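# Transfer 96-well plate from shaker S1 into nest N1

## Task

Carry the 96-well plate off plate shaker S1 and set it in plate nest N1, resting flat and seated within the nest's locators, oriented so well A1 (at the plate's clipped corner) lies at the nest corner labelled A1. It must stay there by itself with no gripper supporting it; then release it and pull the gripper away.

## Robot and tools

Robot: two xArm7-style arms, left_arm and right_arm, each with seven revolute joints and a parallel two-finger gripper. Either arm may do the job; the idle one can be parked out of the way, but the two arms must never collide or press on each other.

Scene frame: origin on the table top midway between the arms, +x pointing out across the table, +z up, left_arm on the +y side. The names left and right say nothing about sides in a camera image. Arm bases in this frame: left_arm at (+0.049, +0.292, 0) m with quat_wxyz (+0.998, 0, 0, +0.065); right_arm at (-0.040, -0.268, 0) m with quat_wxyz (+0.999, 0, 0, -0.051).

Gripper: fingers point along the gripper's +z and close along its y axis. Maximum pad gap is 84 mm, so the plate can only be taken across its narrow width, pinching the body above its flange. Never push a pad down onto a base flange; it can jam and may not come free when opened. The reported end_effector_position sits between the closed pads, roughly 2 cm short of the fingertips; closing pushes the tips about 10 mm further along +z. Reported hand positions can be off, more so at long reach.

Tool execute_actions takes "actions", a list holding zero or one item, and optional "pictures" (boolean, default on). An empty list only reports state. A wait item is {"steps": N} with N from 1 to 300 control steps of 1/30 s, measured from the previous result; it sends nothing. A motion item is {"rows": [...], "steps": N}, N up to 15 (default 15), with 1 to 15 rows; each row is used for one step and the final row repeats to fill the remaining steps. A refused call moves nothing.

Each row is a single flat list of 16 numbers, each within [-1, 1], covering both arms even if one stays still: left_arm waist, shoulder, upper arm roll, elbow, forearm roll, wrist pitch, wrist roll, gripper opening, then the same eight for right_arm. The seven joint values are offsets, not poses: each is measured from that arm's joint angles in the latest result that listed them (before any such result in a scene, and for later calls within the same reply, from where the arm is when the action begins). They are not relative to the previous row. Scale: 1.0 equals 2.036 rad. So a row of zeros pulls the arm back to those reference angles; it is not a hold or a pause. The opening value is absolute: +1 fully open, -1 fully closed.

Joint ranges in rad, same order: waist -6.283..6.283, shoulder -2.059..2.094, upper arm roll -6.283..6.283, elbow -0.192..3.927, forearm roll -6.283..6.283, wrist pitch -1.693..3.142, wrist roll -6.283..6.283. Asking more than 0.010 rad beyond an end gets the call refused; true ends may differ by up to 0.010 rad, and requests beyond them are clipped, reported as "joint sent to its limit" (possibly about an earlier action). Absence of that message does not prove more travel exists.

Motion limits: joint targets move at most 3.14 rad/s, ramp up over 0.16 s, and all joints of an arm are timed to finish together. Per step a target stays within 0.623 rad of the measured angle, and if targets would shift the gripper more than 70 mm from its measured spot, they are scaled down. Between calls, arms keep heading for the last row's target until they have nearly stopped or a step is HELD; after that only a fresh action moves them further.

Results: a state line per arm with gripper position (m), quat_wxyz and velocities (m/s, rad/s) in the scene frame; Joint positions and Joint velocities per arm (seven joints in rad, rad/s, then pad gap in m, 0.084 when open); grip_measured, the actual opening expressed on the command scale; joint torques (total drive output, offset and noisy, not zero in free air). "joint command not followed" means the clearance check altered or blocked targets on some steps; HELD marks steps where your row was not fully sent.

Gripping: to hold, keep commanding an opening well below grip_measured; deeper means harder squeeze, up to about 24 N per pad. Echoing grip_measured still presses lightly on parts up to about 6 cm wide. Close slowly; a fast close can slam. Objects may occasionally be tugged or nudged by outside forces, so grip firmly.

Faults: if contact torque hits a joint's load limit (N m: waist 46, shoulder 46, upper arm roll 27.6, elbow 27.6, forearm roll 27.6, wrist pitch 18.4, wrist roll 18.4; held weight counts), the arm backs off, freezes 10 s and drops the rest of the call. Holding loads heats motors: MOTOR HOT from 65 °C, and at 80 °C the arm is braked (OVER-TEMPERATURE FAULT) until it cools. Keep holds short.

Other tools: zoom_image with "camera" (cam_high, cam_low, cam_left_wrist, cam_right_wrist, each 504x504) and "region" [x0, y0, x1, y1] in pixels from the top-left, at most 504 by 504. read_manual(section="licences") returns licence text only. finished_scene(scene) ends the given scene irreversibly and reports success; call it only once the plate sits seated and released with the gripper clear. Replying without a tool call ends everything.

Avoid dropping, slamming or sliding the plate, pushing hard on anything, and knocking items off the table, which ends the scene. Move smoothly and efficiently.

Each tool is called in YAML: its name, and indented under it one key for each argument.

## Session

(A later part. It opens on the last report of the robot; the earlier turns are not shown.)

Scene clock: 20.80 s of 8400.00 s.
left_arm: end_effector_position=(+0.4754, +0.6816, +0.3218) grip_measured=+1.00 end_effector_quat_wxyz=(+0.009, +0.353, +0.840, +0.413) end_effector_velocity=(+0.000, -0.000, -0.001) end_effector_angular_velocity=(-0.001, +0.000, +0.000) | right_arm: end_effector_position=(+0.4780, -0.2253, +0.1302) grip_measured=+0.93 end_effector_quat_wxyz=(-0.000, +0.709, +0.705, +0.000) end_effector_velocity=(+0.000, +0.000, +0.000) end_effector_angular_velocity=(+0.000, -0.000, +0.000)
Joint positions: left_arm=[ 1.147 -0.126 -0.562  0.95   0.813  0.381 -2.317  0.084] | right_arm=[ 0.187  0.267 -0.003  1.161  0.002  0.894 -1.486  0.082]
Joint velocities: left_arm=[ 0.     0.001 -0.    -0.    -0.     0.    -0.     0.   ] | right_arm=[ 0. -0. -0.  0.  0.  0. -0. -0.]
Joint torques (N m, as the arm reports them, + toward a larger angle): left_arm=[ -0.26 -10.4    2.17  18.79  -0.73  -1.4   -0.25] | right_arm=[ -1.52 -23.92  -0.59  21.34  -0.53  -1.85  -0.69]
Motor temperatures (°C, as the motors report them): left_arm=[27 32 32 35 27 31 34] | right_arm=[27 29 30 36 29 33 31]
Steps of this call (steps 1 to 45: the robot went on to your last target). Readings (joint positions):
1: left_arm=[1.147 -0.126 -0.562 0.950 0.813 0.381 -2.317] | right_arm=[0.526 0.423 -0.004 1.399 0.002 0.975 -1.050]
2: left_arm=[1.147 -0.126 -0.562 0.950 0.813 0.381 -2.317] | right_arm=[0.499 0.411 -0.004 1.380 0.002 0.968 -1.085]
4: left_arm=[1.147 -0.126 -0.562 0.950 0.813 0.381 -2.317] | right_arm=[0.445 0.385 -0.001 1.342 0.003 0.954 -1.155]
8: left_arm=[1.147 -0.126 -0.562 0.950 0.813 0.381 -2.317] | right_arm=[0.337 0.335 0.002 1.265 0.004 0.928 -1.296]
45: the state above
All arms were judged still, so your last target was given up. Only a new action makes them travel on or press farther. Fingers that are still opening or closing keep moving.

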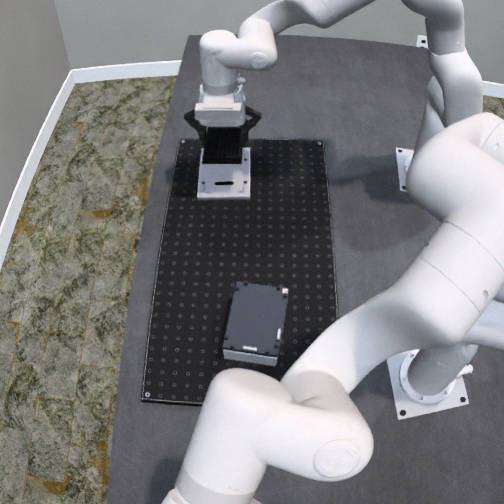

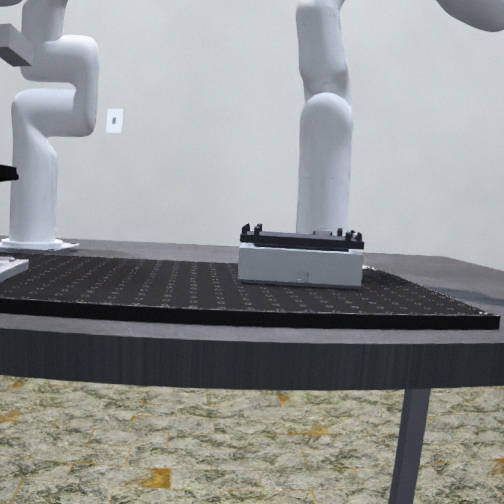

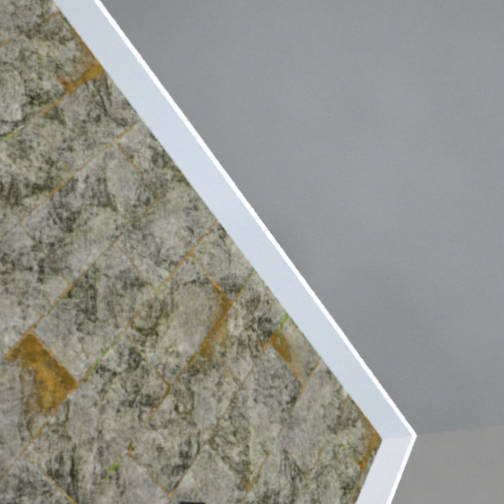

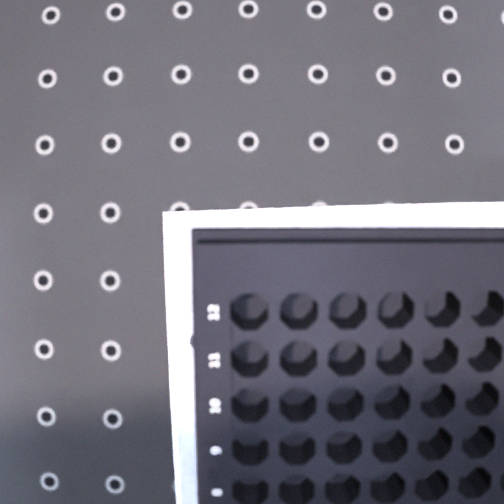

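execute_actions:
  actions:
    - {"rows":[[0,0,0,0,0,0,0,1,-0.0025,0.0561,0,-0.032,0,-0.0881,-0.0196,-1]],"steps":15}
  pictures: false

execute_actions:
  actions:
    - {"steps":20}

Scene clock: 22.80 s of 8400.00 s.
left_arm: end_effector_position=(+0.4754, +0.6816, +0.3218) grip_measured=+1.00 end_effector_quat_wxyz=(+0.009, +0.353, +0.840, +0.413) end_effector_velocity=(+0.001, -0.001, -0.000) end_effector_angular_velocity=(-0.000, +0.000, -0.001) | right_arm: end_effector_position=(+0.4770, -0.2282, +0.0621) grip_measured=+0.93 end_effector_quat_wxyz=(+0.001, +0.696, +0.718, +0.002) end_effector_velocity=(-0.012, -0.001, -0.014) end_effector_angular_velocity=(-0.003, +0.033, +0.001)
Joint positions: left_arm=[ 1.147 -0.126 -0.562  0.95   0.813  0.381 -2.317  0.084] | right_arm=[ 0.182  0.379 -0.003  1.098  0.002  0.714 -1.525  0.082]
Joint velocities: left_arm=[-0.     0.    -0.001  0.    -0.    -0.     0.    -0.   ] | right_arm=[ 0.     0.013 -0.001 -0.021  0.    -0.    -0.001 -0.   ]
Joint torques (N m, as the arm reports them, + toward a larger angle): left_arm=[ -0.63 -10.66   2.38  19.15  -0.75  -1.25  -0.3 ] | right_arm=[ -2.02 -24.61  -0.45  19.31  -0.04  -1.44  -0.19]
Motor temperatures (°C, as the motors report them): left_arm=[27 32 32 36 27 31 34] | right_arm=[27 29 30 36 29 33 31]
Steps of this call (steps 1 to 45: nothing new was sent; steps 46 to 60: all 15 steps of this action). Readings (joint positions):
46: left_arm=[1.147 -0.126 -0.562 0.950 0.813 0.381 -2.317] | right_arm=[0.187 0.267 -0.003 1.160 0.002 0.893 -1.486]
47: left_arm=[1.147 -0.126 -0.562 0.950 0.813 0.381 -2.317] | right_arm=[0.187 0.270 -0.003 1.159 0.002 0.884 -1.488]
49: left_arm=[1.147 -0.126 -0.562 0.950 0.813 0.381 -2.317] | right_arm=[0.185 0.302 -0.003 1.143 0.002 0.824 -1.501]
53: left_arm=[1.147 -0.126 -0.562 0.950 0.813 0.381 -2.317] | right_arm=[0.182 0.382 -0.004 1.091 0.002 0.731 -1.522]
60: the state above

Scene clock: 23.47 s of 8400.00 s.
left_arm: end_effector_position=(+0.4754, +0.6816, +0.3218) grip_measured=+1.00 end_effector_quat_wxyz=(+0.009, +0.353, +0.840, +0.413) end_effector_velocity=(+0.000, -0.001, +0.001) end_effector_angular_velocity=(+0.001, -0.001, -0.001) | right_arm: end_effector_position=(+0.4755, -0.2283, +0.0600) grip_measured=+0.93 end_effector_quat_wxyz=(-0.000, +0.696, +0.718, +0.000) end_effector_velocity=(-0.000, +0.000, -0.000) end_effector_angular_velocity=(-0.000, +0.000, +0.000)
Joint positions: left_arm=[ 1.147 -0.126 -0.562  0.95   0.813  0.381 -2.317  0.084] | right_arm=[ 0.182  0.381 -0.003  1.095  0.002  0.714 -1.525  0.082]
Joint velocities: left_arm=[ 0.    -0.001 -0.001  0.    -0.    -0.    -0.    -0.   ] | right_arm=[ 0.001  0.    -0.001  0.     0.    -0.     0.    -0.   ]
Joint torques (N m, as the arm reports them, + toward a larger angle): left_arm=[ -0.45 -10.58   2.4   19.04  -1.03  -1.27  -0.14] | right_arm=[ -1.04 -24.69  -0.58  19.71  -0.36  -1.39  -0.56]
Motor temperatures (°C, as the motors report them): left_arm=[27 32 32 36 27 31 34] | right_arm=[27 30 30 36 29 33 31]
Steps of this call (steps 1 to 15: the robot went on to your last target; steps 16 to 20: nothing new was sent). Readings (joint positions):
1: left_arm=[1.147 -0.126 -0.562 0.950 0.813 0.381 -2.317] | right_arm=[0.182 0.379 -0.003 1.097 0.002 0.714 -1.525]
2: left_arm=[1.147 -0.126 -0.562 0.950 0.813 0.381 -2.317] | right_arm=[0.182 0.380 -0.003 1.096 0.002 0.714 -1.525]
4: left_arm=[1.147 -0.126 -0.562 0.950 0.813 0.381 -2.317] | right_arm=[0.182 0.380 -0.003 1.096 0.002 0.715 -1.525]
8: left_arm=[1.147 -0.126 -0.562 0.950 0.813 0.381 -2.317] | right_arm=[0.182 0.381 -0.003 1.096 0.002 0.714 -1.525]
20: the state above
All arms were judged still, so your last target was given up. Only a new action makes them travel on or press farther. Fingers that are still opening or closing keep moving.

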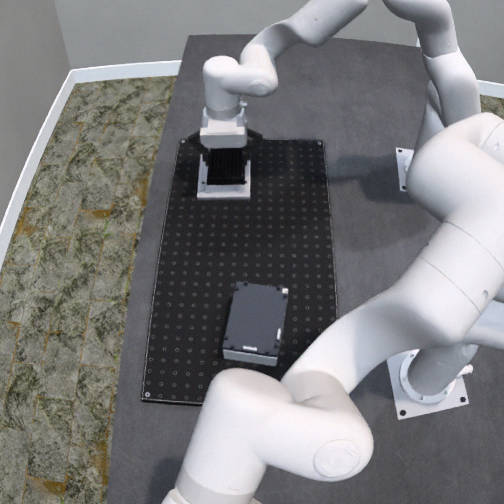

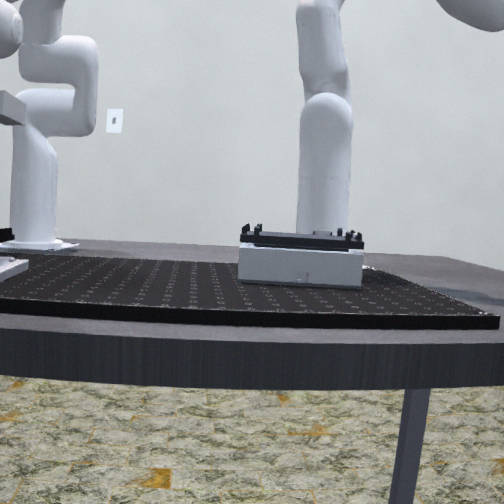

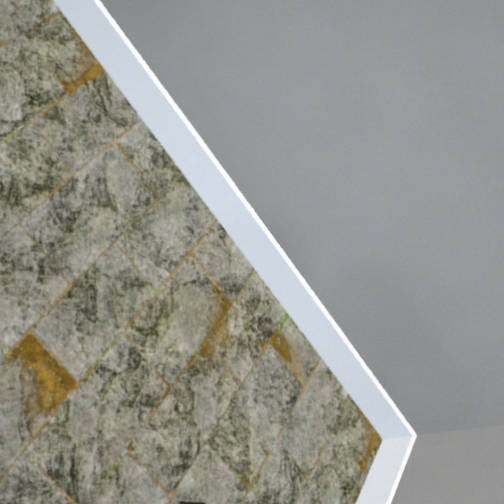

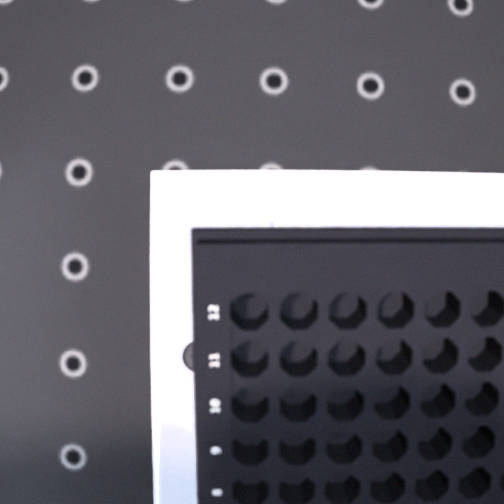

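execute_actions:
  actions:
    - {"rows":[[0,0,0,0,0,0,0,1,0.001,0.0125,0,-0.0058,0,-0.0183,0.001,-1]],"steps":15}
  pictures: false

execute_actions:
  actions:
    - {"steps":15}

zoom_image:
  camera: "cam_high"
  region: [170,110,280,210]

Scene clock: 27.37 s of 8400.00 s.
left_arm: end_effector_position=(+0.4754, +0.6816, +0.3218) grip_measured=+1.00 end_effector_quat_wxyz=(+0.009, +0.353, +0.840, +0.413) end_effector_velocity=(-0.000, +0.000, +0.000) end_effector_angular_velocity=(+0.000, -0.001, +0.001) | right_arm: end_effector_position=(+0.4745, -0.2272, +0.0467) grip_measured=+0.93 end_effector_quat_wxyz=(+0.001, +0.696, +0.718, +0.001) end_effector_velocity=(-0.000, -0.001, -0.001) end_effector_angular_velocity=(-0.001, +0.001, -0.002)
Joint positions: left_arm=[ 1.147 -0.126 -0.562  0.95   0.813  0.381 -2.317  0.084] | right_arm=[ 0.184  0.405 -0.003  1.084  0.002  0.678 -1.523  0.082]
Joint velocities: left_arm=[ 0.    -0.     0.     0.    -0.    -0.    -0.001  0.   ] | right_arm=[-0.002  0.002 -0.001 -0.001 -0.001 -0.002  0.     0.   ]
Joint torques (N m, as the arm reports them, + toward a larger angle): left_arm=[ -0.64 -10.42   2.16  19.42  -0.95  -1.42  -0.13] | right_arm=[ -2.27 -19.14  -0.98  15.8   -0.18  -1.99  -0.02]
Motor temperatures (°C, as the motors report them): left_arm=[27 32 32 36 27 31 34] | right_arm=[27 30 29 36 29 34 31]
Steps of this call (steps 1 to 90: nothing new was sent; then 0.40 s passed at rest; steps 91 to 105: all 15 steps of this action). Readings (joint positions):
91: left_arm=[1.147 -0.126 -0.562 0.950 0.813 0.381 -2.317] | right_arm=[0.182 0.381 -0.003 1.095 0.002 0.713 -1.525]
92: left_arm=[1.147 -0.126 -0.562 0.950 0.813 0.381 -2.317] | right_arm=[0.182 0.384 -0.003 1.094 0.002 0.706 -1.525]
94: left_arm=[1.147 -0.126 -0.562 0.950 0.813 0.381 -2.317] | right_arm=[0.183 0.398 -0.003 1.089 0.002 0.688 -1.524]
98: left_arm=[1.147 -0.126 -0.562 0.950 0.813 0.381 -2.317] | right_arm=[0.184 0.404 -0.003 1.085 0.002 0.679 -1.523]
105: the state above

Scene clock: 27.87 s of 8400.00 s.
left_arm: end_effector_position=(+0.4754, +0.6816, +0.3218) grip_measured=+1.00 end_effector_quat_wxyz=(+0.009, +0.353, +0.840, +0.413) end_effector_velocity=(+0.000, -0.000, -0.000) end_effector_angular_velocity=(-0.001, +0.001, +0.000) | right_arm: end_effector_position=(+0.4743, -0.2273, +0.0461) grip_measured=+0.94 end_effector_quat_wxyz=(+0.000, +0.696, +0.718, +0.001) end_effector_velocity=(-0.000, -0.000, -0.000) end_effector_angular_velocity=(+0.000, +0.001, -0.002)
Joint positions: left_arm=[ 1.147 -0.126 -0.562  0.95   0.813  0.381 -2.317  0.084] | right_arm=[ 0.184  0.406 -0.003  1.084  0.002  0.677 -1.523  0.082]
Joint velocities: left_arm=[ 0.     0.001 -0.     0.    -0.     0.001  0.    -0.   ] | right_arm=[-0.     0.001 -0.001 -0.     0.001  0.     0.     0.   ]
Joint torques (N m, as the arm reports them, + toward a larger angle): left_arm=[ -0.98 -10.63   2.36  19.12  -0.84  -1.4   -0.21] | right_arm=[ -3.12 -17.52  -1.18  13.91  -0.32  -1.8   -0.33]
Motor temperatures (°C, as the motors report them): left_arm=[27 32 32 36 27 31 34] | right_arm=[27 30 29 36 29 34 31]
Steps of this call (steps 1 to 15: the robot went on to your last target). Readings (joint positions):
1: left_arm=[1.147 -0.126 -0.562 0.950 0.813 0.381 -2.317] | right_arm=[0.184 0.405 -0.003 1.084 0.002 0.678 -1.523]
2: left_arm=[1.147 -0.126 -0.562 0.950 0.813 0.381 -2.317] | right_arm=[0.184 0.405 -0.003 1.084 0.002 0.678 -1.523]
4: left_arm=[1.147 -0.126 -0.562 0.950 0.813 0.381 -2.317] | right_arm=[0.184 0.405 -0.003 1.084 0.002 0.677 -1.523]
8: left_arm=[1.147 -0.126 -0.562 0.950 0.813 0.381 -2.317] | right_arm=[0.184 0.405 -0.003 1.084 0.002 0.677 -1.523]
15: the state above
All arms were judged still, so your last target was given up. Only a new action makes them travel on or press farther. Fingers that are still opening or closing keep moving.

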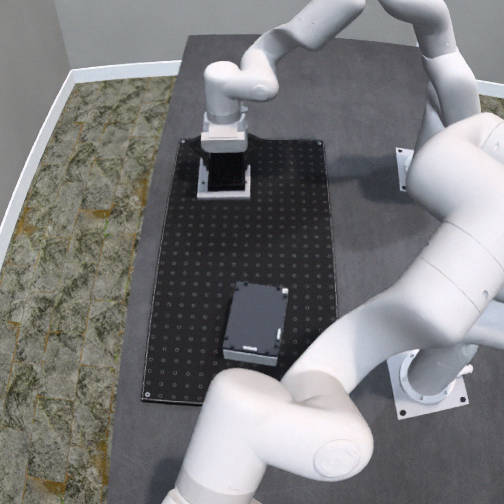

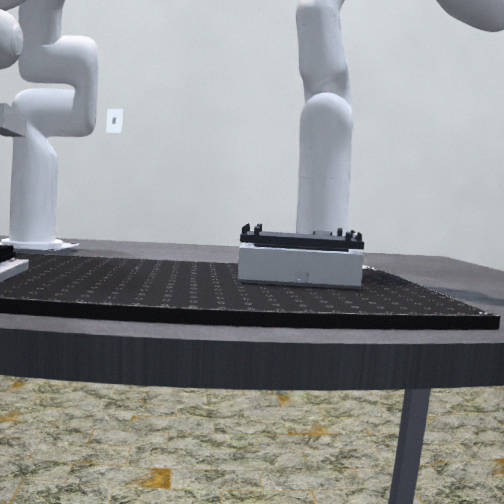

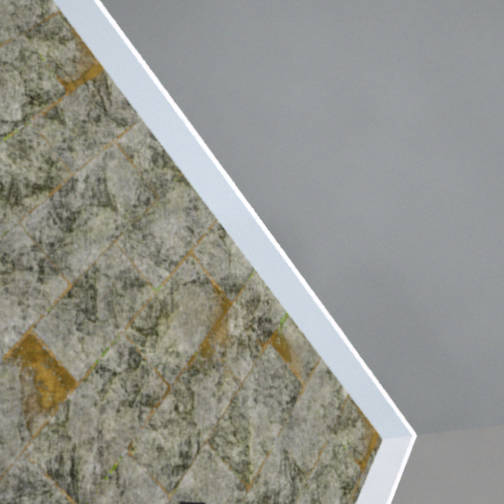

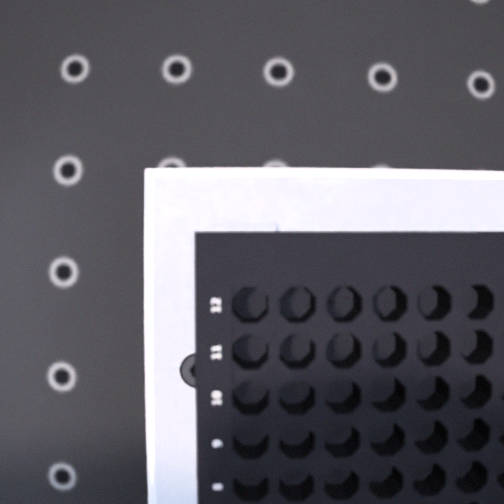

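Region (170, 110, 280, 210) of cam_high's 504x504 image, scaled by 4.582, with more detail than that image has; it fills the top 458 rows of this view, and the rest is white.

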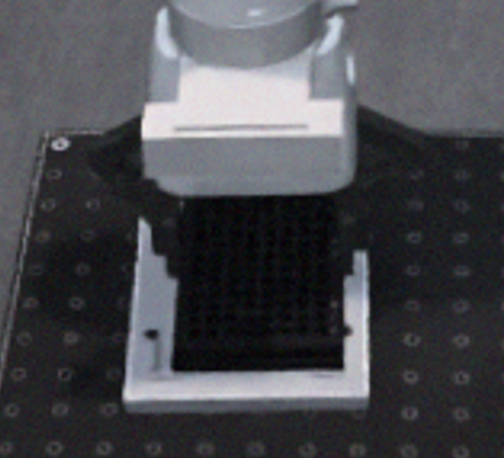

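execute_actions:
  actions:
    - {"rows":[[0,0,0,0,0,0,0,1,0,-0.0067,0,0.003,0,0.0097,0,-1],[0,0,0,0,0,0,0,1,0,-0.0067,0,0.003,0,0.0097,0,-1],[0,0,0,0,0,0,0,1,0,-0.0067,0,0.003,0,0.0097,0,-1],[0,0,0,0,0,0,0,1,0,-0.0067,0,0.003,0,0.0097,0,-1],[0,0,0,0,0,0,0,1,0,-0.0067,0,0.003,0,0.0097,0,-1],[0,0,0,0,0,0,0,1,0,-0.0067,0,0.003,0,0.0097,0,-1],[0,0,0,0,0,0,0,1,0,-0.0067,0,0.003,0,0.0097,0,-1],[0,0,0,0,0,0,0,1,0,-0.0008,0,0.0123,0,0.0132,0,-1]],"steps":15}
  pictures: false

execute_actions:
  actions:
    - {"steps":12}
  pictures: false

execute_actions:
  actions:
    - {"rows":[[0,0,0,0,0,0,0,1,0,0.0085,0,-0.0038,0,-0.0123,0,-1]],"steps":15}
  pictures: false

execute_actions:
  actions:
    - {"steps":10}

zoom_image:
  camera: "cam_high"
  region: [170,110,280,210]

Scene clock: 29.73 s of 8400.00 s.
left_arm: end_effector_position=(+0.4754, +0.6816, +0.3218) grip_measured=+1.00 end_effector_quat_wxyz=(+0.009, +0.353, +0.840, +0.413) end_effector_velocity=(+0.000, -0.000, +0.000) end_effector_angular_velocity=(+0.000, +0.000, -0.001) | right_arm: end_effector_position=(+0.4789, -0.2270, +0.0530) grip_measured=+0.93 end_effector_quat_wxyz=(-0.000, +0.696, +0.718, -0.000) end_effector_velocity=(+0.004, +0.000, +0.004) end_effector_angular_velocity=(+0.001, -0.009, -0.000)
Joint positions: left_arm=[ 1.147 -0.126 -0.562  0.95   0.813  0.381 -2.317  0.084] | right_arm=[ 0.184  0.405 -0.003  1.108  0.002  0.704 -1.523  0.082]
Joint velocities: left_arm=[-0.    -0.    -0.001 -0.     0.    -0.     0.     0.   ] | right_arm=[-0.    -0.002  0.     0.011  0.     0.004 -0.     0.   ]
Joint torques (N m, as the arm reports them, + toward a larger angle): left_arm=[ -0.59 -10.77   2.4   19.19  -0.76  -1.26  -0.12] | right_arm=[ -0.8  -25.82  -0.21  19.73  -0.75  -1.77  -0.25]
Motor temperatures (°C, as the motors report them): left_arm=[27 32 32 36 27 31 34] | right_arm=[27 29 29 36 29 34 31]
Steps of this call (steps 1 to 41: nothing new was sent; steps 42 to 56: all 15 steps of this action). Readings (joint positions):
42: left_arm=[1.147 -0.126 -0.562 0.950 0.813 0.381 -2.317] | right_arm=[0.184 0.406 -0.003 1.084 0.002 0.678 -1.523]
43: left_arm=[1.147 -0.126 -0.562 0.950 0.813 0.381 -2.317] | right_arm=[0.184 0.404 -0.003 1.085 0.002 0.682 -1.523]
45: left_arm=[1.147 -0.126 -0.562 0.950 0.813 0.381 -2.317] | right_arm=[0.184 0.400 -0.004 1.084 0.002 0.692 -1.523]
49: left_arm=[1.147 -0.126 -0.562 0.950 0.813 0.381 -2.317] | right_arm=[0.184 0.397 -0.004 1.087 0.002 0.697 -1.523]
56: the state above

Scene clock: 30.13 s of 8400.00 s.
left_arm: end_effector_position=(+0.4754, +0.6816, +0.3218) grip_measured=+1.00 end_effector_quat_wxyz=(+0.009, +0.353, +0.840, +0.413) end_effector_velocity=(+0.000, -0.000, +0.000) end_effector_angular_velocity=(+0.001, -0.000, -0.001) | right_arm: end_effector_position=(+0.4795, -0.2269, +0.0537) grip_measured=+0.93 end_effector_quat_wxyz=(+0.000, +0.696, +0.718, +0.001) end_effector_velocity=(+0.000, +0.001, +0.000) end_effector_angular_velocity=(+0.000, -0.001, +0.001)
Joint positions: left_arm=[ 1.147 -0.126 -0.562  0.95   0.813  0.381 -2.317  0.084] | right_arm=[ 0.184  0.404 -0.003  1.109  0.002  0.704 -1.523  0.082]
Joint velocities: left_arm=[-0.    -0.001 -0.001 -0.     0.    -0.    -0.     0.   ] | right_arm=[ 0.002 -0.    -0.     0.001  0.    -0.     0.    -0.   ]
Joint torques (N m, as the arm reports them, + toward a larger angle): left_arm=[ -0.62 -10.57   2.31  19.29  -0.83  -1.3   -0.32] | right_arm=[ -1.45 -25.17   0.12  19.44  -0.32  -1.47  -0.38]
Motor temperatures (°C, as the motors report them): left_arm=[27 32 32 37 27 31 34] | right_arm=[27 29 29 36 29 34 31]
Steps of this call (steps 1 to 12: the robot went on to your last target). Readings (joint positions):
1: left_arm=[1.147 -0.126 -0.562 0.950 0.813 0.381 -2.317] | right_arm=[0.184 0.405 -0.003 1.108 0.002 0.704 -1.523]
2: left_arm=[1.147 -0.126 -0.562 0.950 0.813 0.381 -2.317] | right_arm=[0.184 0.405 -0.003 1.109 0.002 0.704 -1.523]
4: left_arm=[1.147 -0.126 -0.562 0.950 0.813 0.381 -2.317] | right_arm=[0.184 0.405 -0.003 1.109 0.002 0.704 -1.523]
8: left_arm=[1.147 -0.126 -0.562 0.950 0.813 0.381 -2.317] | right_arm=[0.184 0.404 -0.003 1.109 0.002 0.704 -1.523]
12: the state above

Scene clock: 30.63 s of 8400.00 s.
left_arm: end_effector_position=(+0.4754, +0.6816, +0.3218) grip_measured=+1.00 end_effector_quat_wxyz=(+0.009, +0.353, +0.840, +0.413) end_effector_velocity=(-0.000, +0.000, -0.000) end_effector_angular_velocity=(+0.000, +0.001, -0.001) | right_arm: end_effector_position=(+0.4793, -0.2267, +0.0449) grip_measured=+0.93 end_effector_quat_wxyz=(+0.001, +0.696, +0.718, +0.002) end_effector_velocity=(-0.001, +0.000, -0.001) end_effector_angular_velocity=(-0.000, +0.002, +0.000)
Joint positions: left_arm=[ 1.147 -0.126 -0.562  0.95   0.813  0.381 -2.317  0.084] | right_arm=[ 0.184  0.42  -0.003  1.103  0.002  0.678 -1.523  0.082]
Joint velocities: left_arm=[-0.     0.     0.001  0.     0.    -0.     0.001 -0.   ] | right_arm=[ 0.001  0.001  0.    -0.001  0.    -0.     0.001  0.   ]
Joint torques (N m, as the arm reports them, + toward a larger angle): left_arm=[ -0.25 -10.6    2.39  19.15  -0.98  -1.27  -0.15] | right_arm=[ -2.41 -21.6   -0.77  14.68  -0.46  -0.82  -0.17]
Motor temperatures (°C, as the motors report them): left_arm=[27 32 32 37 27 31 34] | right_arm=[27 30 29 36 29 34 31]
Steps of this call (steps 1 to 15: all 15 steps of this action). Readings (joint positions):
1: left_arm=[1.147 -0.126 -0.562 0.950 0.813 0.381 -2.317] | right_arm=[0.184 0.405 -0.003 1.109 0.002 0.703 -1.523]
2: left_arm=[1.147 -0.126 -0.562 0.950 0.813 0.381 -2.317] | right_arm=[0.184 0.407 -0.003 1.108 0.002 0.697 -1.523]
4: left_arm=[1.147 -0.126 -0.562 0.950 0.813 0.381 -2.317] | right_arm=[0.184 0.416 -0.003 1.104 0.002 0.686 -1.523]
8: left_arm=[1.147 -0.126 -0.562 0.950 0.813 0.381 -2.317] | right_arm=[0.184 0.420 -0.003 1.103 0.002 0.679 -1.524]
15: the state above

Scene clock: 30.97 s of 8400.00 s.
left_arm: end_effector_position=(+0.4754, +0.6816, +0.3218) grip_measured=+1.00 end_effector_quat_wxyz=(+0.009, +0.353, +0.840, +0.413) end_effector_velocity=(+0.000, -0.000, -0.000) end_effector_angular_velocity=(-0.001, +0.001, -0.001) | right_arm: end_effector_position=(+0.4792, -0.2268, +0.0447) grip_measured=+0.93 end_effector_quat_wxyz=(+0.001, +0.696, +0.718, +0.001) end_effector_velocity=(-0.000, -0.000, -0.001) end_effector_angular_velocity=(+0.000, +0.002, -0.001)
Joint positions: left_arm=[ 1.147 -0.126 -0.562  0.95   0.813  0.381 -2.317  0.084] | right_arm=[ 0.184  0.421 -0.003  1.102  0.002  0.678 -1.523  0.082]
Joint velocities: left_arm=[ 0.     0.001 -0.001  0.    -0.     0.     0.     0.   ] | right_arm=[-0.001  0.001  0.    -0.001  0.     0.     0.     0.   ]
Joint torques (N m, as the arm reports them, + toward a larger angle): left_arm=[ -0.04 -10.65   2.19  19.1   -0.8   -1.46  -0.35] | right_arm=[ -2.16 -19.12  -1.57  13.    -0.05  -0.29  -0.29]
Motor temperatures (°C, as the motors report them): left_arm=[27 32 32 37 27 31 34] | right_arm=[27 29 29 36 29 34 31]
Steps of this call (steps 1 to 10: the robot went on to your last target). Readings (joint positions):
1: left_arm=[1.147 -0.126 -0.562 0.950 0.813 0.381 -2.317] | right_arm=[0.184 0.420 -0.003 1.103 0.002 0.678 -1.523]
2: left_arm=[1.147 -0.126 -0.562 0.950 0.813 0.381 -2.317] | right_arm=[0.184 0.420 -0.003 1.103 0.002 0.678 -1.523]
4: left_arm=[1.147 -0.126 -0.562 0.950 0.813 0.381 -2.317] | right_arm=[0.184 0.420 -0.003 1.102 0.002 0.678 -1.523]
8: left_arm=[1.147 -0.126 -0.562 0.950 0.813 0.381 -2.317] | right_arm=[0.184 0.421 -0.003 1.102 0.002 0.678 -1.523]
10: the state above

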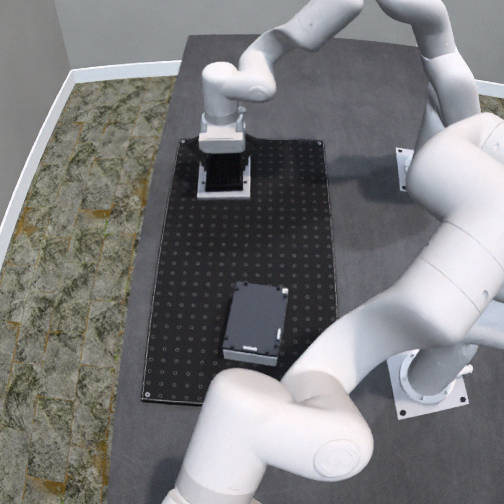

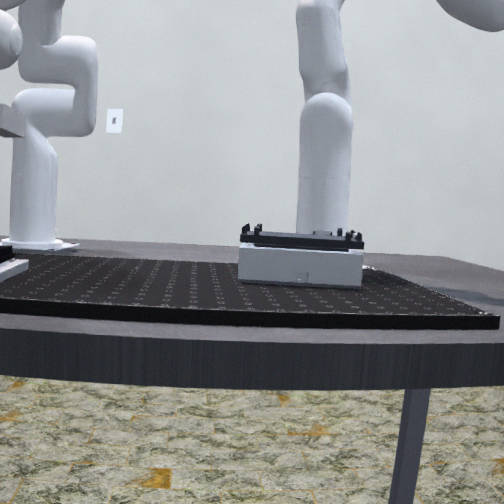

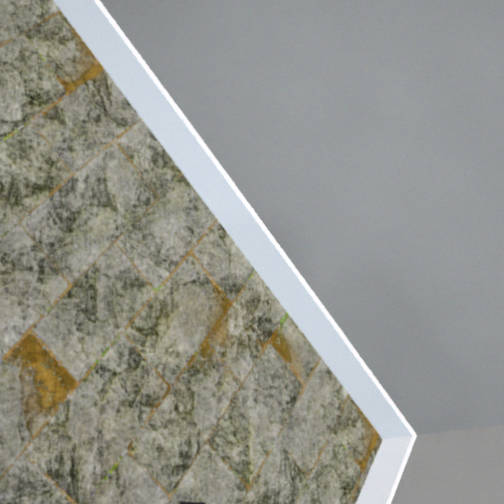

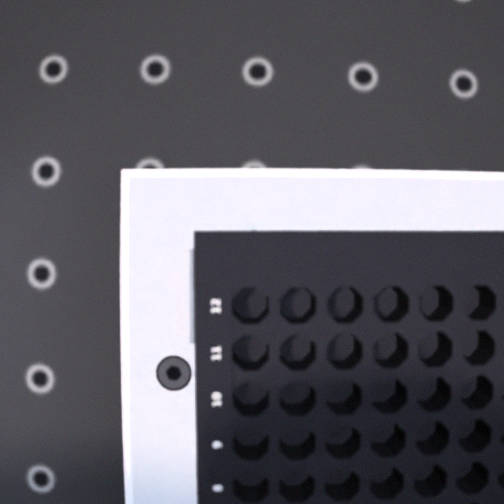

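Region (170, 110, 280, 210) of cam_high's 504x504 image, scaled by 4.582, with more detail than that image has; it fills the top 458 rows of this view, and the rest is white.

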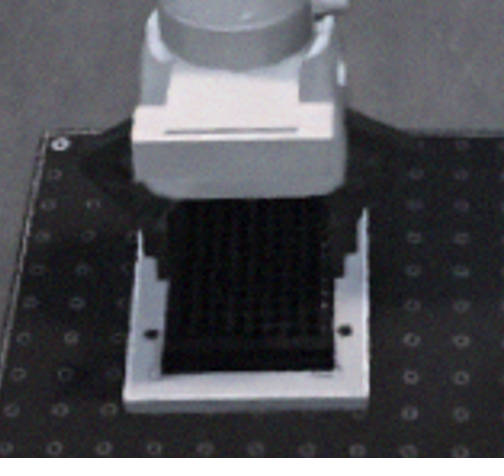

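execute_actions:
  actions:
    - {"rows":[[0,0,0,0,0,0,0,1,0,0,0,0,0,0,0,1]],"steps":12}
  pictures: false

execute_actions:
  actions:
    - {"rows":[[0,0,0,0,0,0,0,1,0,-0.17,0,0.06,0,0.23,0,1]],"steps":15}
  pictures: false

execute_actions:
  actions:
    - {"steps":20}

zoom_image:
  camera: "cam_high"
  region: [170,110,280,210]

Scene clock: 31.87 s of 8400.00 s.
left_arm: end_effector_position=(+0.4754, +0.6816, +0.3218) grip_measured=+1.00 end_effector_quat_wxyz=(+0.009, +0.353, +0.840, +0.413) end_effector_velocity=(+0.000, -0.000, +0.000) end_effector_angular_velocity=(+0.001, -0.000, -0.002) | right_arm: end_effector_position=(+0.4780, -0.2269, +0.0432) grip_measured=+1.00 end_effector_quat_wxyz=(-0.000, +0.696, +0.718, -0.000) end_effector_velocity=(+0.001, +0.001, +0.002) end_effector_angular_velocity=(+0.000, -0.002, +0.002)
Joint positions: left_arm=[ 1.147 -0.126 -0.562  0.95   0.813  0.381 -2.317  0.084] | right_arm=[ 0.184  0.422 -0.003  1.101  0.002  0.679 -1.523  0.084]
Joint velocities: left_arm=[-0.    -0.001 -0.001  0.    -0.    -0.001  0.001  0.   ] | right_arm=[ 0.    -0.004  0.001  0.001 -0.001  0.002 -0.001  0.   ]
Joint torques (N m, as the arm reports them, + toward a larger angle): left_arm=[ -0.49 -10.43   2.23  19.03  -0.63  -1.29  -0.13] | right_arm=[ -2.63 -23.75  -1.36  15.36  -0.31  -0.7   -0.2 ]
Motor temperatures (°C, as the motors report them): left_arm=[27 32 32 37 27 31 34] | right_arm=[27 29 29 36 29 34 31]
Steps of this call (steps 1 to 15: the robot went on to your last target; steps 16 to 27: all 12 steps of this action). Readings (joint positions):
16: left_arm=[1.147 -0.126 -0.562 0.950 0.813 0.381 -2.317] | right_arm=[0.184 0.421 -0.003 1.102 0.002 0.678 -1.523]
17: left_arm=[1.147 -0.126 -0.562 0.950 0.813 0.381 -2.317] | right_arm=[0.184 0.421 -0.003 1.102 0.002 0.678 -1.523]
19: left_arm=[1.147 -0.126 -0.562 0.950 0.813 0.381 -2.317] | right_arm=[0.184 0.421 -0.003 1.102 0.002 0.678 -1.523]
23: left_arm=[1.147 -0.126 -0.562 0.950 0.813 0.381 -2.317] | right_arm=[0.184 0.423 -0.003 1.101 0.002 0.678 -1.523]
27: the state above

Scene clock: 32.37 s of 8400.00 s.
left_arm: end_effector_position=(+0.4754, +0.6816, +0.3218) grip_measured=+1.00 end_effector_quat_wxyz=(+0.009, +0.353, +0.840, +0.413) end_effector_velocity=(-0.000, -0.000, +0.001) end_effector_angular_velocity=(+0.002, -0.001, +0.001) | right_arm: end_effector_position=(+0.4582, -0.2283, +0.2293) grip_measured=+1.00 end_effector_quat_wxyz=(+0.003, +0.696, +0.718, +0.004) end_effector_velocity=(-0.030, -0.001, +0.186) end_effector_angular_velocity=(+0.009, -0.102, +0.004)
Joint positions: left_arm=[ 1.147 -0.126 -0.562  0.95   0.813  0.381 -2.317  0.084] | right_arm=[ 0.184  0.086 -0.003  1.221  0.002  1.124 -1.523  0.084]
Joint velocities: left_arm=[ 0.    -0.003  0.    -0.    -0.     0.    -0.001 -0.   ] | right_arm=[ 0.001 -0.31   0.001  0.139 -0.     0.347 -0.001  0.   ]
Joint torques (N m, as the arm reports them, + toward a larger angle): left_arm=[ -0.42 -10.31   2.17  18.97  -0.68  -1.45  -0.17] | right_arm=[-1.39 -7.39 -0.34 12.46 -0.34 -1.12 -0.29]
Motor temperatures (°C, as the motors report them): left_arm=[27 32 32 37 27 31 34] | right_arm=[27 29 29 36 29 34 31]
Steps of this call (steps 1 to 15: all 15 steps of this action). Readings (joint positions):
1: left_arm=[1.147 -0.126 -0.562 0.950 0.813 0.381 -2.317] | right_arm=[0.184 0.422 -0.003 1.101 0.002 0.680 -1.523]
2: left_arm=[1.147 -0.126 -0.562 0.950 0.813 0.381 -2.317] | right_arm=[0.184 0.418 -0.003 1.103 0.002 0.687 -1.523]
4: left_arm=[1.147 -0.126 -0.562 0.950 0.813 0.381 -2.317] | right_arm=[0.184 0.380 -0.003 1.114 0.002 0.747 -1.523]
8: left_arm=[1.147 -0.126 -0.562 0.950 0.813 0.381 -2.317] | right_arm=[0.184 0.259 -0.004 1.158 0.002 0.902 -1.523]
15: the state above

Scene clock: 33.03 s of 8400.00 s.
left_arm: end_effector_position=(+0.4754, +0.6816, +0.3218) grip_measured=+1.00 end_effector_quat_wxyz=(+0.009, +0.353, +0.840, +0.413) end_effector_velocity=(-0.000, +0.000, -0.001) end_effector_angular_velocity=(-0.001, +0.000, +0.000) | right_arm: end_effector_position=(+0.4535, -0.2285, +0.2332) grip_measured=+1.00 end_effector_quat_wxyz=(-0.001, +0.696, +0.718, +0.000) end_effector_velocity=(+0.000, -0.000, +0.001) end_effector_angular_velocity=(+0.001, -0.002, -0.001)
Joint positions: left_arm=[ 1.147 -0.126 -0.562  0.95   0.813  0.381 -2.317  0.084] | right_arm=[ 0.184  0.077 -0.003  1.223  0.002  1.147 -1.523  0.084]
Joint velocities: left_arm=[-0.     0.001  0.     0.    -0.     0.    -0.    -0.   ] | right_arm=[-0.001 -0.002  0.     0.001  0.001  0.     0.    -0.   ]
Joint torques (N m, as the arm reports them, + toward a larger angle): left_arm=[ -0.62 -10.38   2.14  19.1   -0.77  -1.36  -0.17] | right_arm=[ -1.19 -20.86  -0.46  22.88  -0.76  -1.3   -0.46]
Motor temperatures (°C, as the motors report them): left_arm=[27 32 32 37 27 31 34] | right_arm=[27 29 29 36 29 34 31]
Steps of this call (steps 1 to 20: the robot went on to your last target). Readings (joint positions):
1: left_arm=[1.147 -0.126 -0.562 0.950 0.813 0.381 -2.317] | right_arm=[0.184 0.079 -0.003 1.224 0.002 1.133 -1.523]
2: left_arm=[1.147 -0.126 -0.562 0.950 0.813 0.381 -2.317] | right_arm=[0.184 0.077 -0.003 1.224 0.002 1.139 -1.523]
4: left_arm=[1.147 -0.126 -0.562 0.950 0.813 0.381 -2.317] | right_arm=[0.184 0.079 -0.003 1.221 0.002 1.144 -1.523]
8: left_arm=[1.147 -0.126 -0.562 0.950 0.813 0.381 -2.317] | right_arm=[0.184 0.079 -0.003 1.221 0.002 1.147 -1.523]
20: the state above

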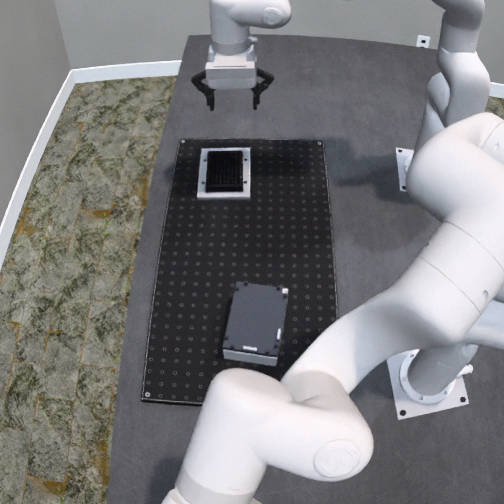

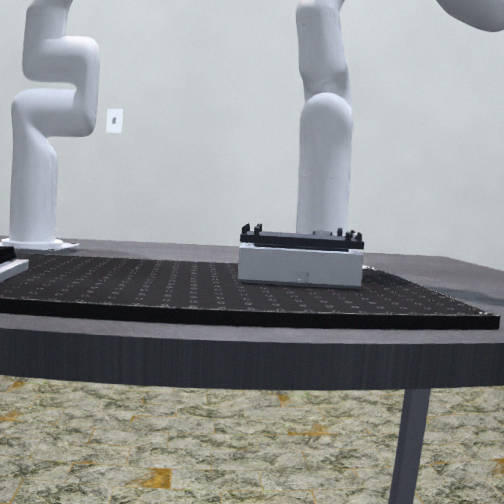

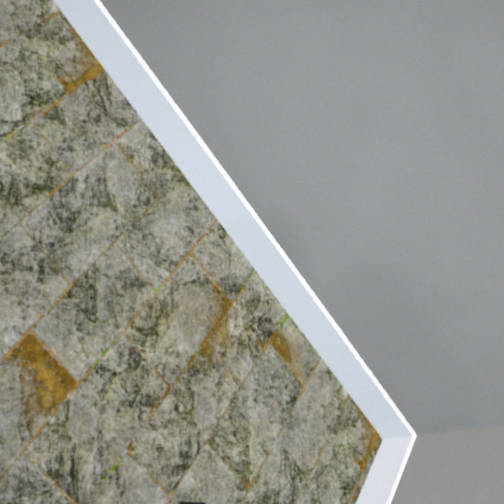

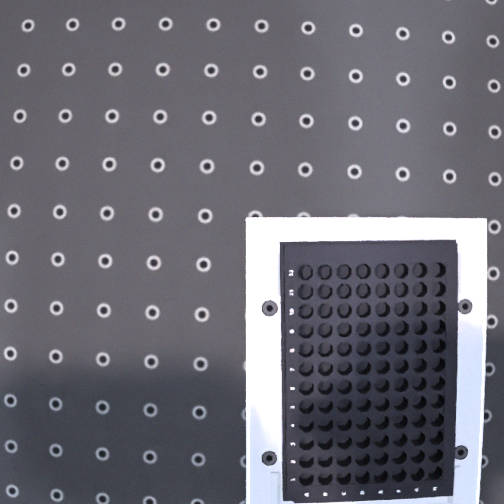

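Region (170, 110, 280, 210) of cam_high's 504x504 image, scaled by 4.582, with more detail than that image has; it fills the top 458 rows of this view, and the rest is white.

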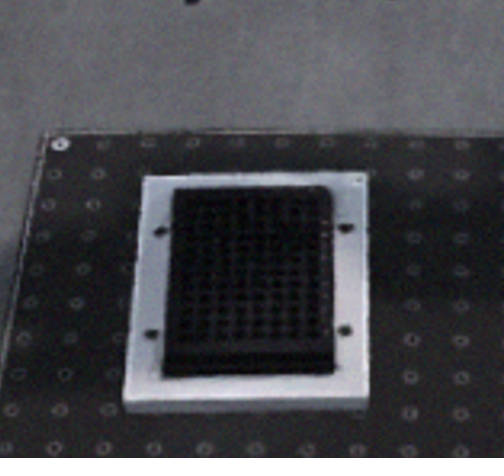

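execute_actions:
  actions:
    - {"rows":[[0,0,0,0,0,0,0,1,-0.065,0.05,0,0.06,0,0.01,-0.065,1]],"steps":15}
  pictures: false

execute_actions:
  actions:
    - {"steps":15}

Scene clock: 34.30 s of 8400.00 s.
left_arm: end_effector_position=(+0.4754, +0.6816, +0.3218) grip_measured=+1.00 end_effector_quat_wxyz=(+0.009, +0.353, +0.840, +0.413) end_effector_velocity=(-0.001, +0.001, +0.000) end_effector_angular_velocity=(+0.000, -0.000, +0.001) | right_arm: end_effector_position=(+0.4846, -0.2932, +0.2315) grip_measured=+1.00 end_effector_quat_wxyz=(-0.001, +0.695, +0.719, +0.001) end_effector_velocity=(-0.001, -0.021, -0.002) end_effector_angular_velocity=(-0.006, +0.005, -0.035)
Joint positions: left_arm=[ 1.147 -0.126 -0.562  0.95   0.813  0.381 -2.317  0.084] | right_arm=[ 0.054  0.177 -0.     1.345  0.002  1.167 -1.655  0.084]
Joint velocities: left_arm=[ 0.    -0.     0.001  0.     0.     0.    -0.    -0.   ] | right_arm=[-0.013  0.005 -0.027  0.001 -0.002  0.001 -0.003 -0.   ]
Joint torques (N m, as the arm reports them, + toward a larger angle): left_arm=[ -0.92 -10.5    2.18  19.17  -0.92  -1.47  -0.28] | right_arm=[ -1.4  -23.79  -0.78  22.74  -0.75  -1.56  -0.29]
Motor temperatures (°C, as the motors report them): left_arm=[27 32 32 37 27 31 34] | right_arm=[27 29 30 36 29 34 31]
Steps of this call (steps 1 to 15: the robot went on to your last target; steps 16 to 23: nothing new was sent; steps 24 to 38: all 15 steps of this action). Readings (joint positions):
24: left_arm=[1.147 -0.126 -0.562 0.950 0.813 0.381 -2.317] | right_arm=[0.183 0.077 -0.003 1.224 0.002 1.147 -1.524]
25: left_arm=[1.147 -0.126 -0.562 0.950 0.813 0.381 -2.317] | right_arm=[0.177 0.082 -0.000 1.231 0.002 1.149 -1.533]
27: left_arm=[1.147 -0.126 -0.562 0.950 0.813 0.381 -2.317] | right_arm=[0.129 0.121 0.007 1.279 0.003 1.157 -1.585]
31: left_arm=[1.147 -0.126 -0.562 0.950 0.813 0.381 -2.317] | right_arm=[0.053 0.176 -0.015 1.337 0.001 1.166 -1.647]
38: the state above

Scene clock: 34.80 s of 8400.00 s.
left_arm: end_effector_position=(+0.4754, +0.6816, +0.3218) grip_measured=+1.00 end_effector_quat_wxyz=(+0.009, +0.353, +0.840, +0.413) end_effector_velocity=(-0.000, +0.000, -0.000) end_effector_angular_velocity=(-0.001, +0.000, +0.000) | right_arm: end_effector_position=(+0.4846, -0.2955, +0.2311) grip_measured=+1.00 end_effector_quat_wxyz=(-0.001, +0.696, +0.718, +0.000) end_effector_velocity=(+0.000, -0.001, -0.000) end_effector_angular_velocity=(+0.001, -0.000, -0.002)
Joint positions: left_arm=[ 1.147 -0.126 -0.562  0.95   0.813  0.381 -2.317  0.084] | right_arm=[ 0.052  0.178 -0.003  1.345  0.002  1.167 -1.656  0.084]
Joint velocities: left_arm=[ 0.     0.001  0.     0.     0.     0.    -0.    -0.   ] | right_arm=[-0.001  0.     0.     0.     0.001 -0.     0.     0.   ]
Joint torques (N m, as the arm reports them, + toward a larger angle): left_arm=[ -0.48 -10.36   2.33  19.2   -0.69  -1.32  -0.12] | right_arm=[ -1.68 -22.52  -0.01  23.08  -0.6   -1.54  -0.2 ]
Motor temperatures (°C, as the motors report them): left_arm=[27 32 32 37 27 31 34] | right_arm=[27 29 30 36 29 34 31]
Steps of this call (steps 1 to 15: the robot went on to your last target). Readings (joint positions):
1: left_arm=[1.147 -0.126 -0.562 0.950 0.813 0.381 -2.317] | right_arm=[0.053 0.178 -0.001 1.345 0.002 1.167 -1.655]
2: left_arm=[1.147 -0.126 -0.562 0.950 0.813 0.381 -2.317] | right_arm=[0.053 0.178 -0.002 1.345 0.002 1.167 -1.655]
4: left_arm=[1.147 -0.126 -0.562 0.950 0.813 0.381 -2.317] | right_arm=[0.052 0.178 -0.003 1.345 0.002 1.167 -1.656]
8: left_arm=[1.147 -0.126 -0.562 0.950 0.813 0.381 -2.317] | right_arm=[0.052 0.178 -0.003 1.345 0.002 1.167 -1.656]
15: the state above
All arms were judged still, so your last target was given up. Only a new action makes them travel on or press farther. Fingers that are still opening or closing keep moving.

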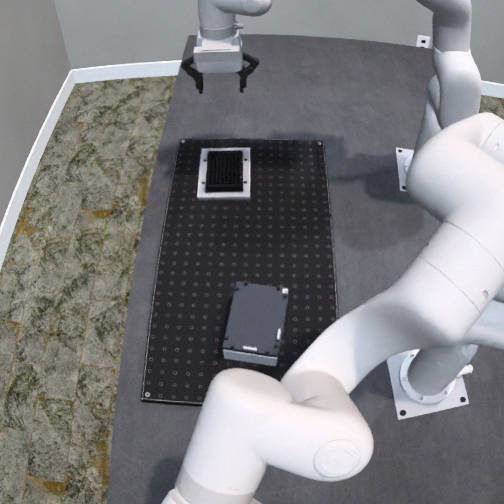

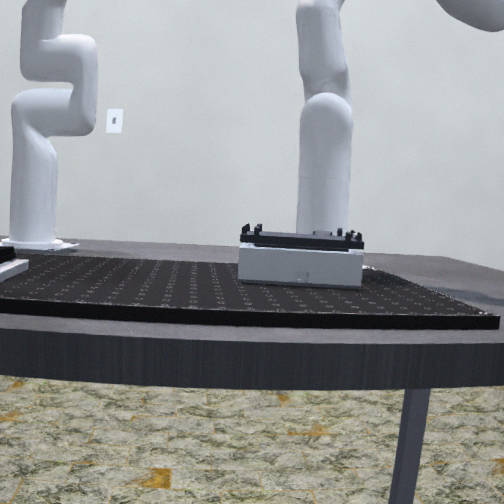

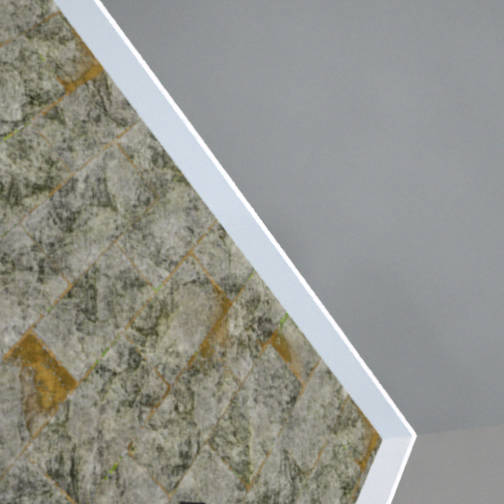

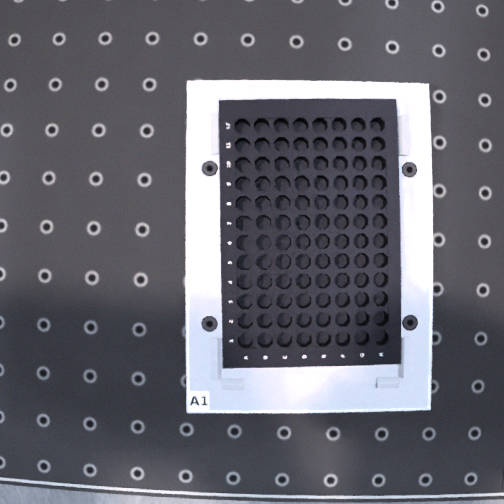

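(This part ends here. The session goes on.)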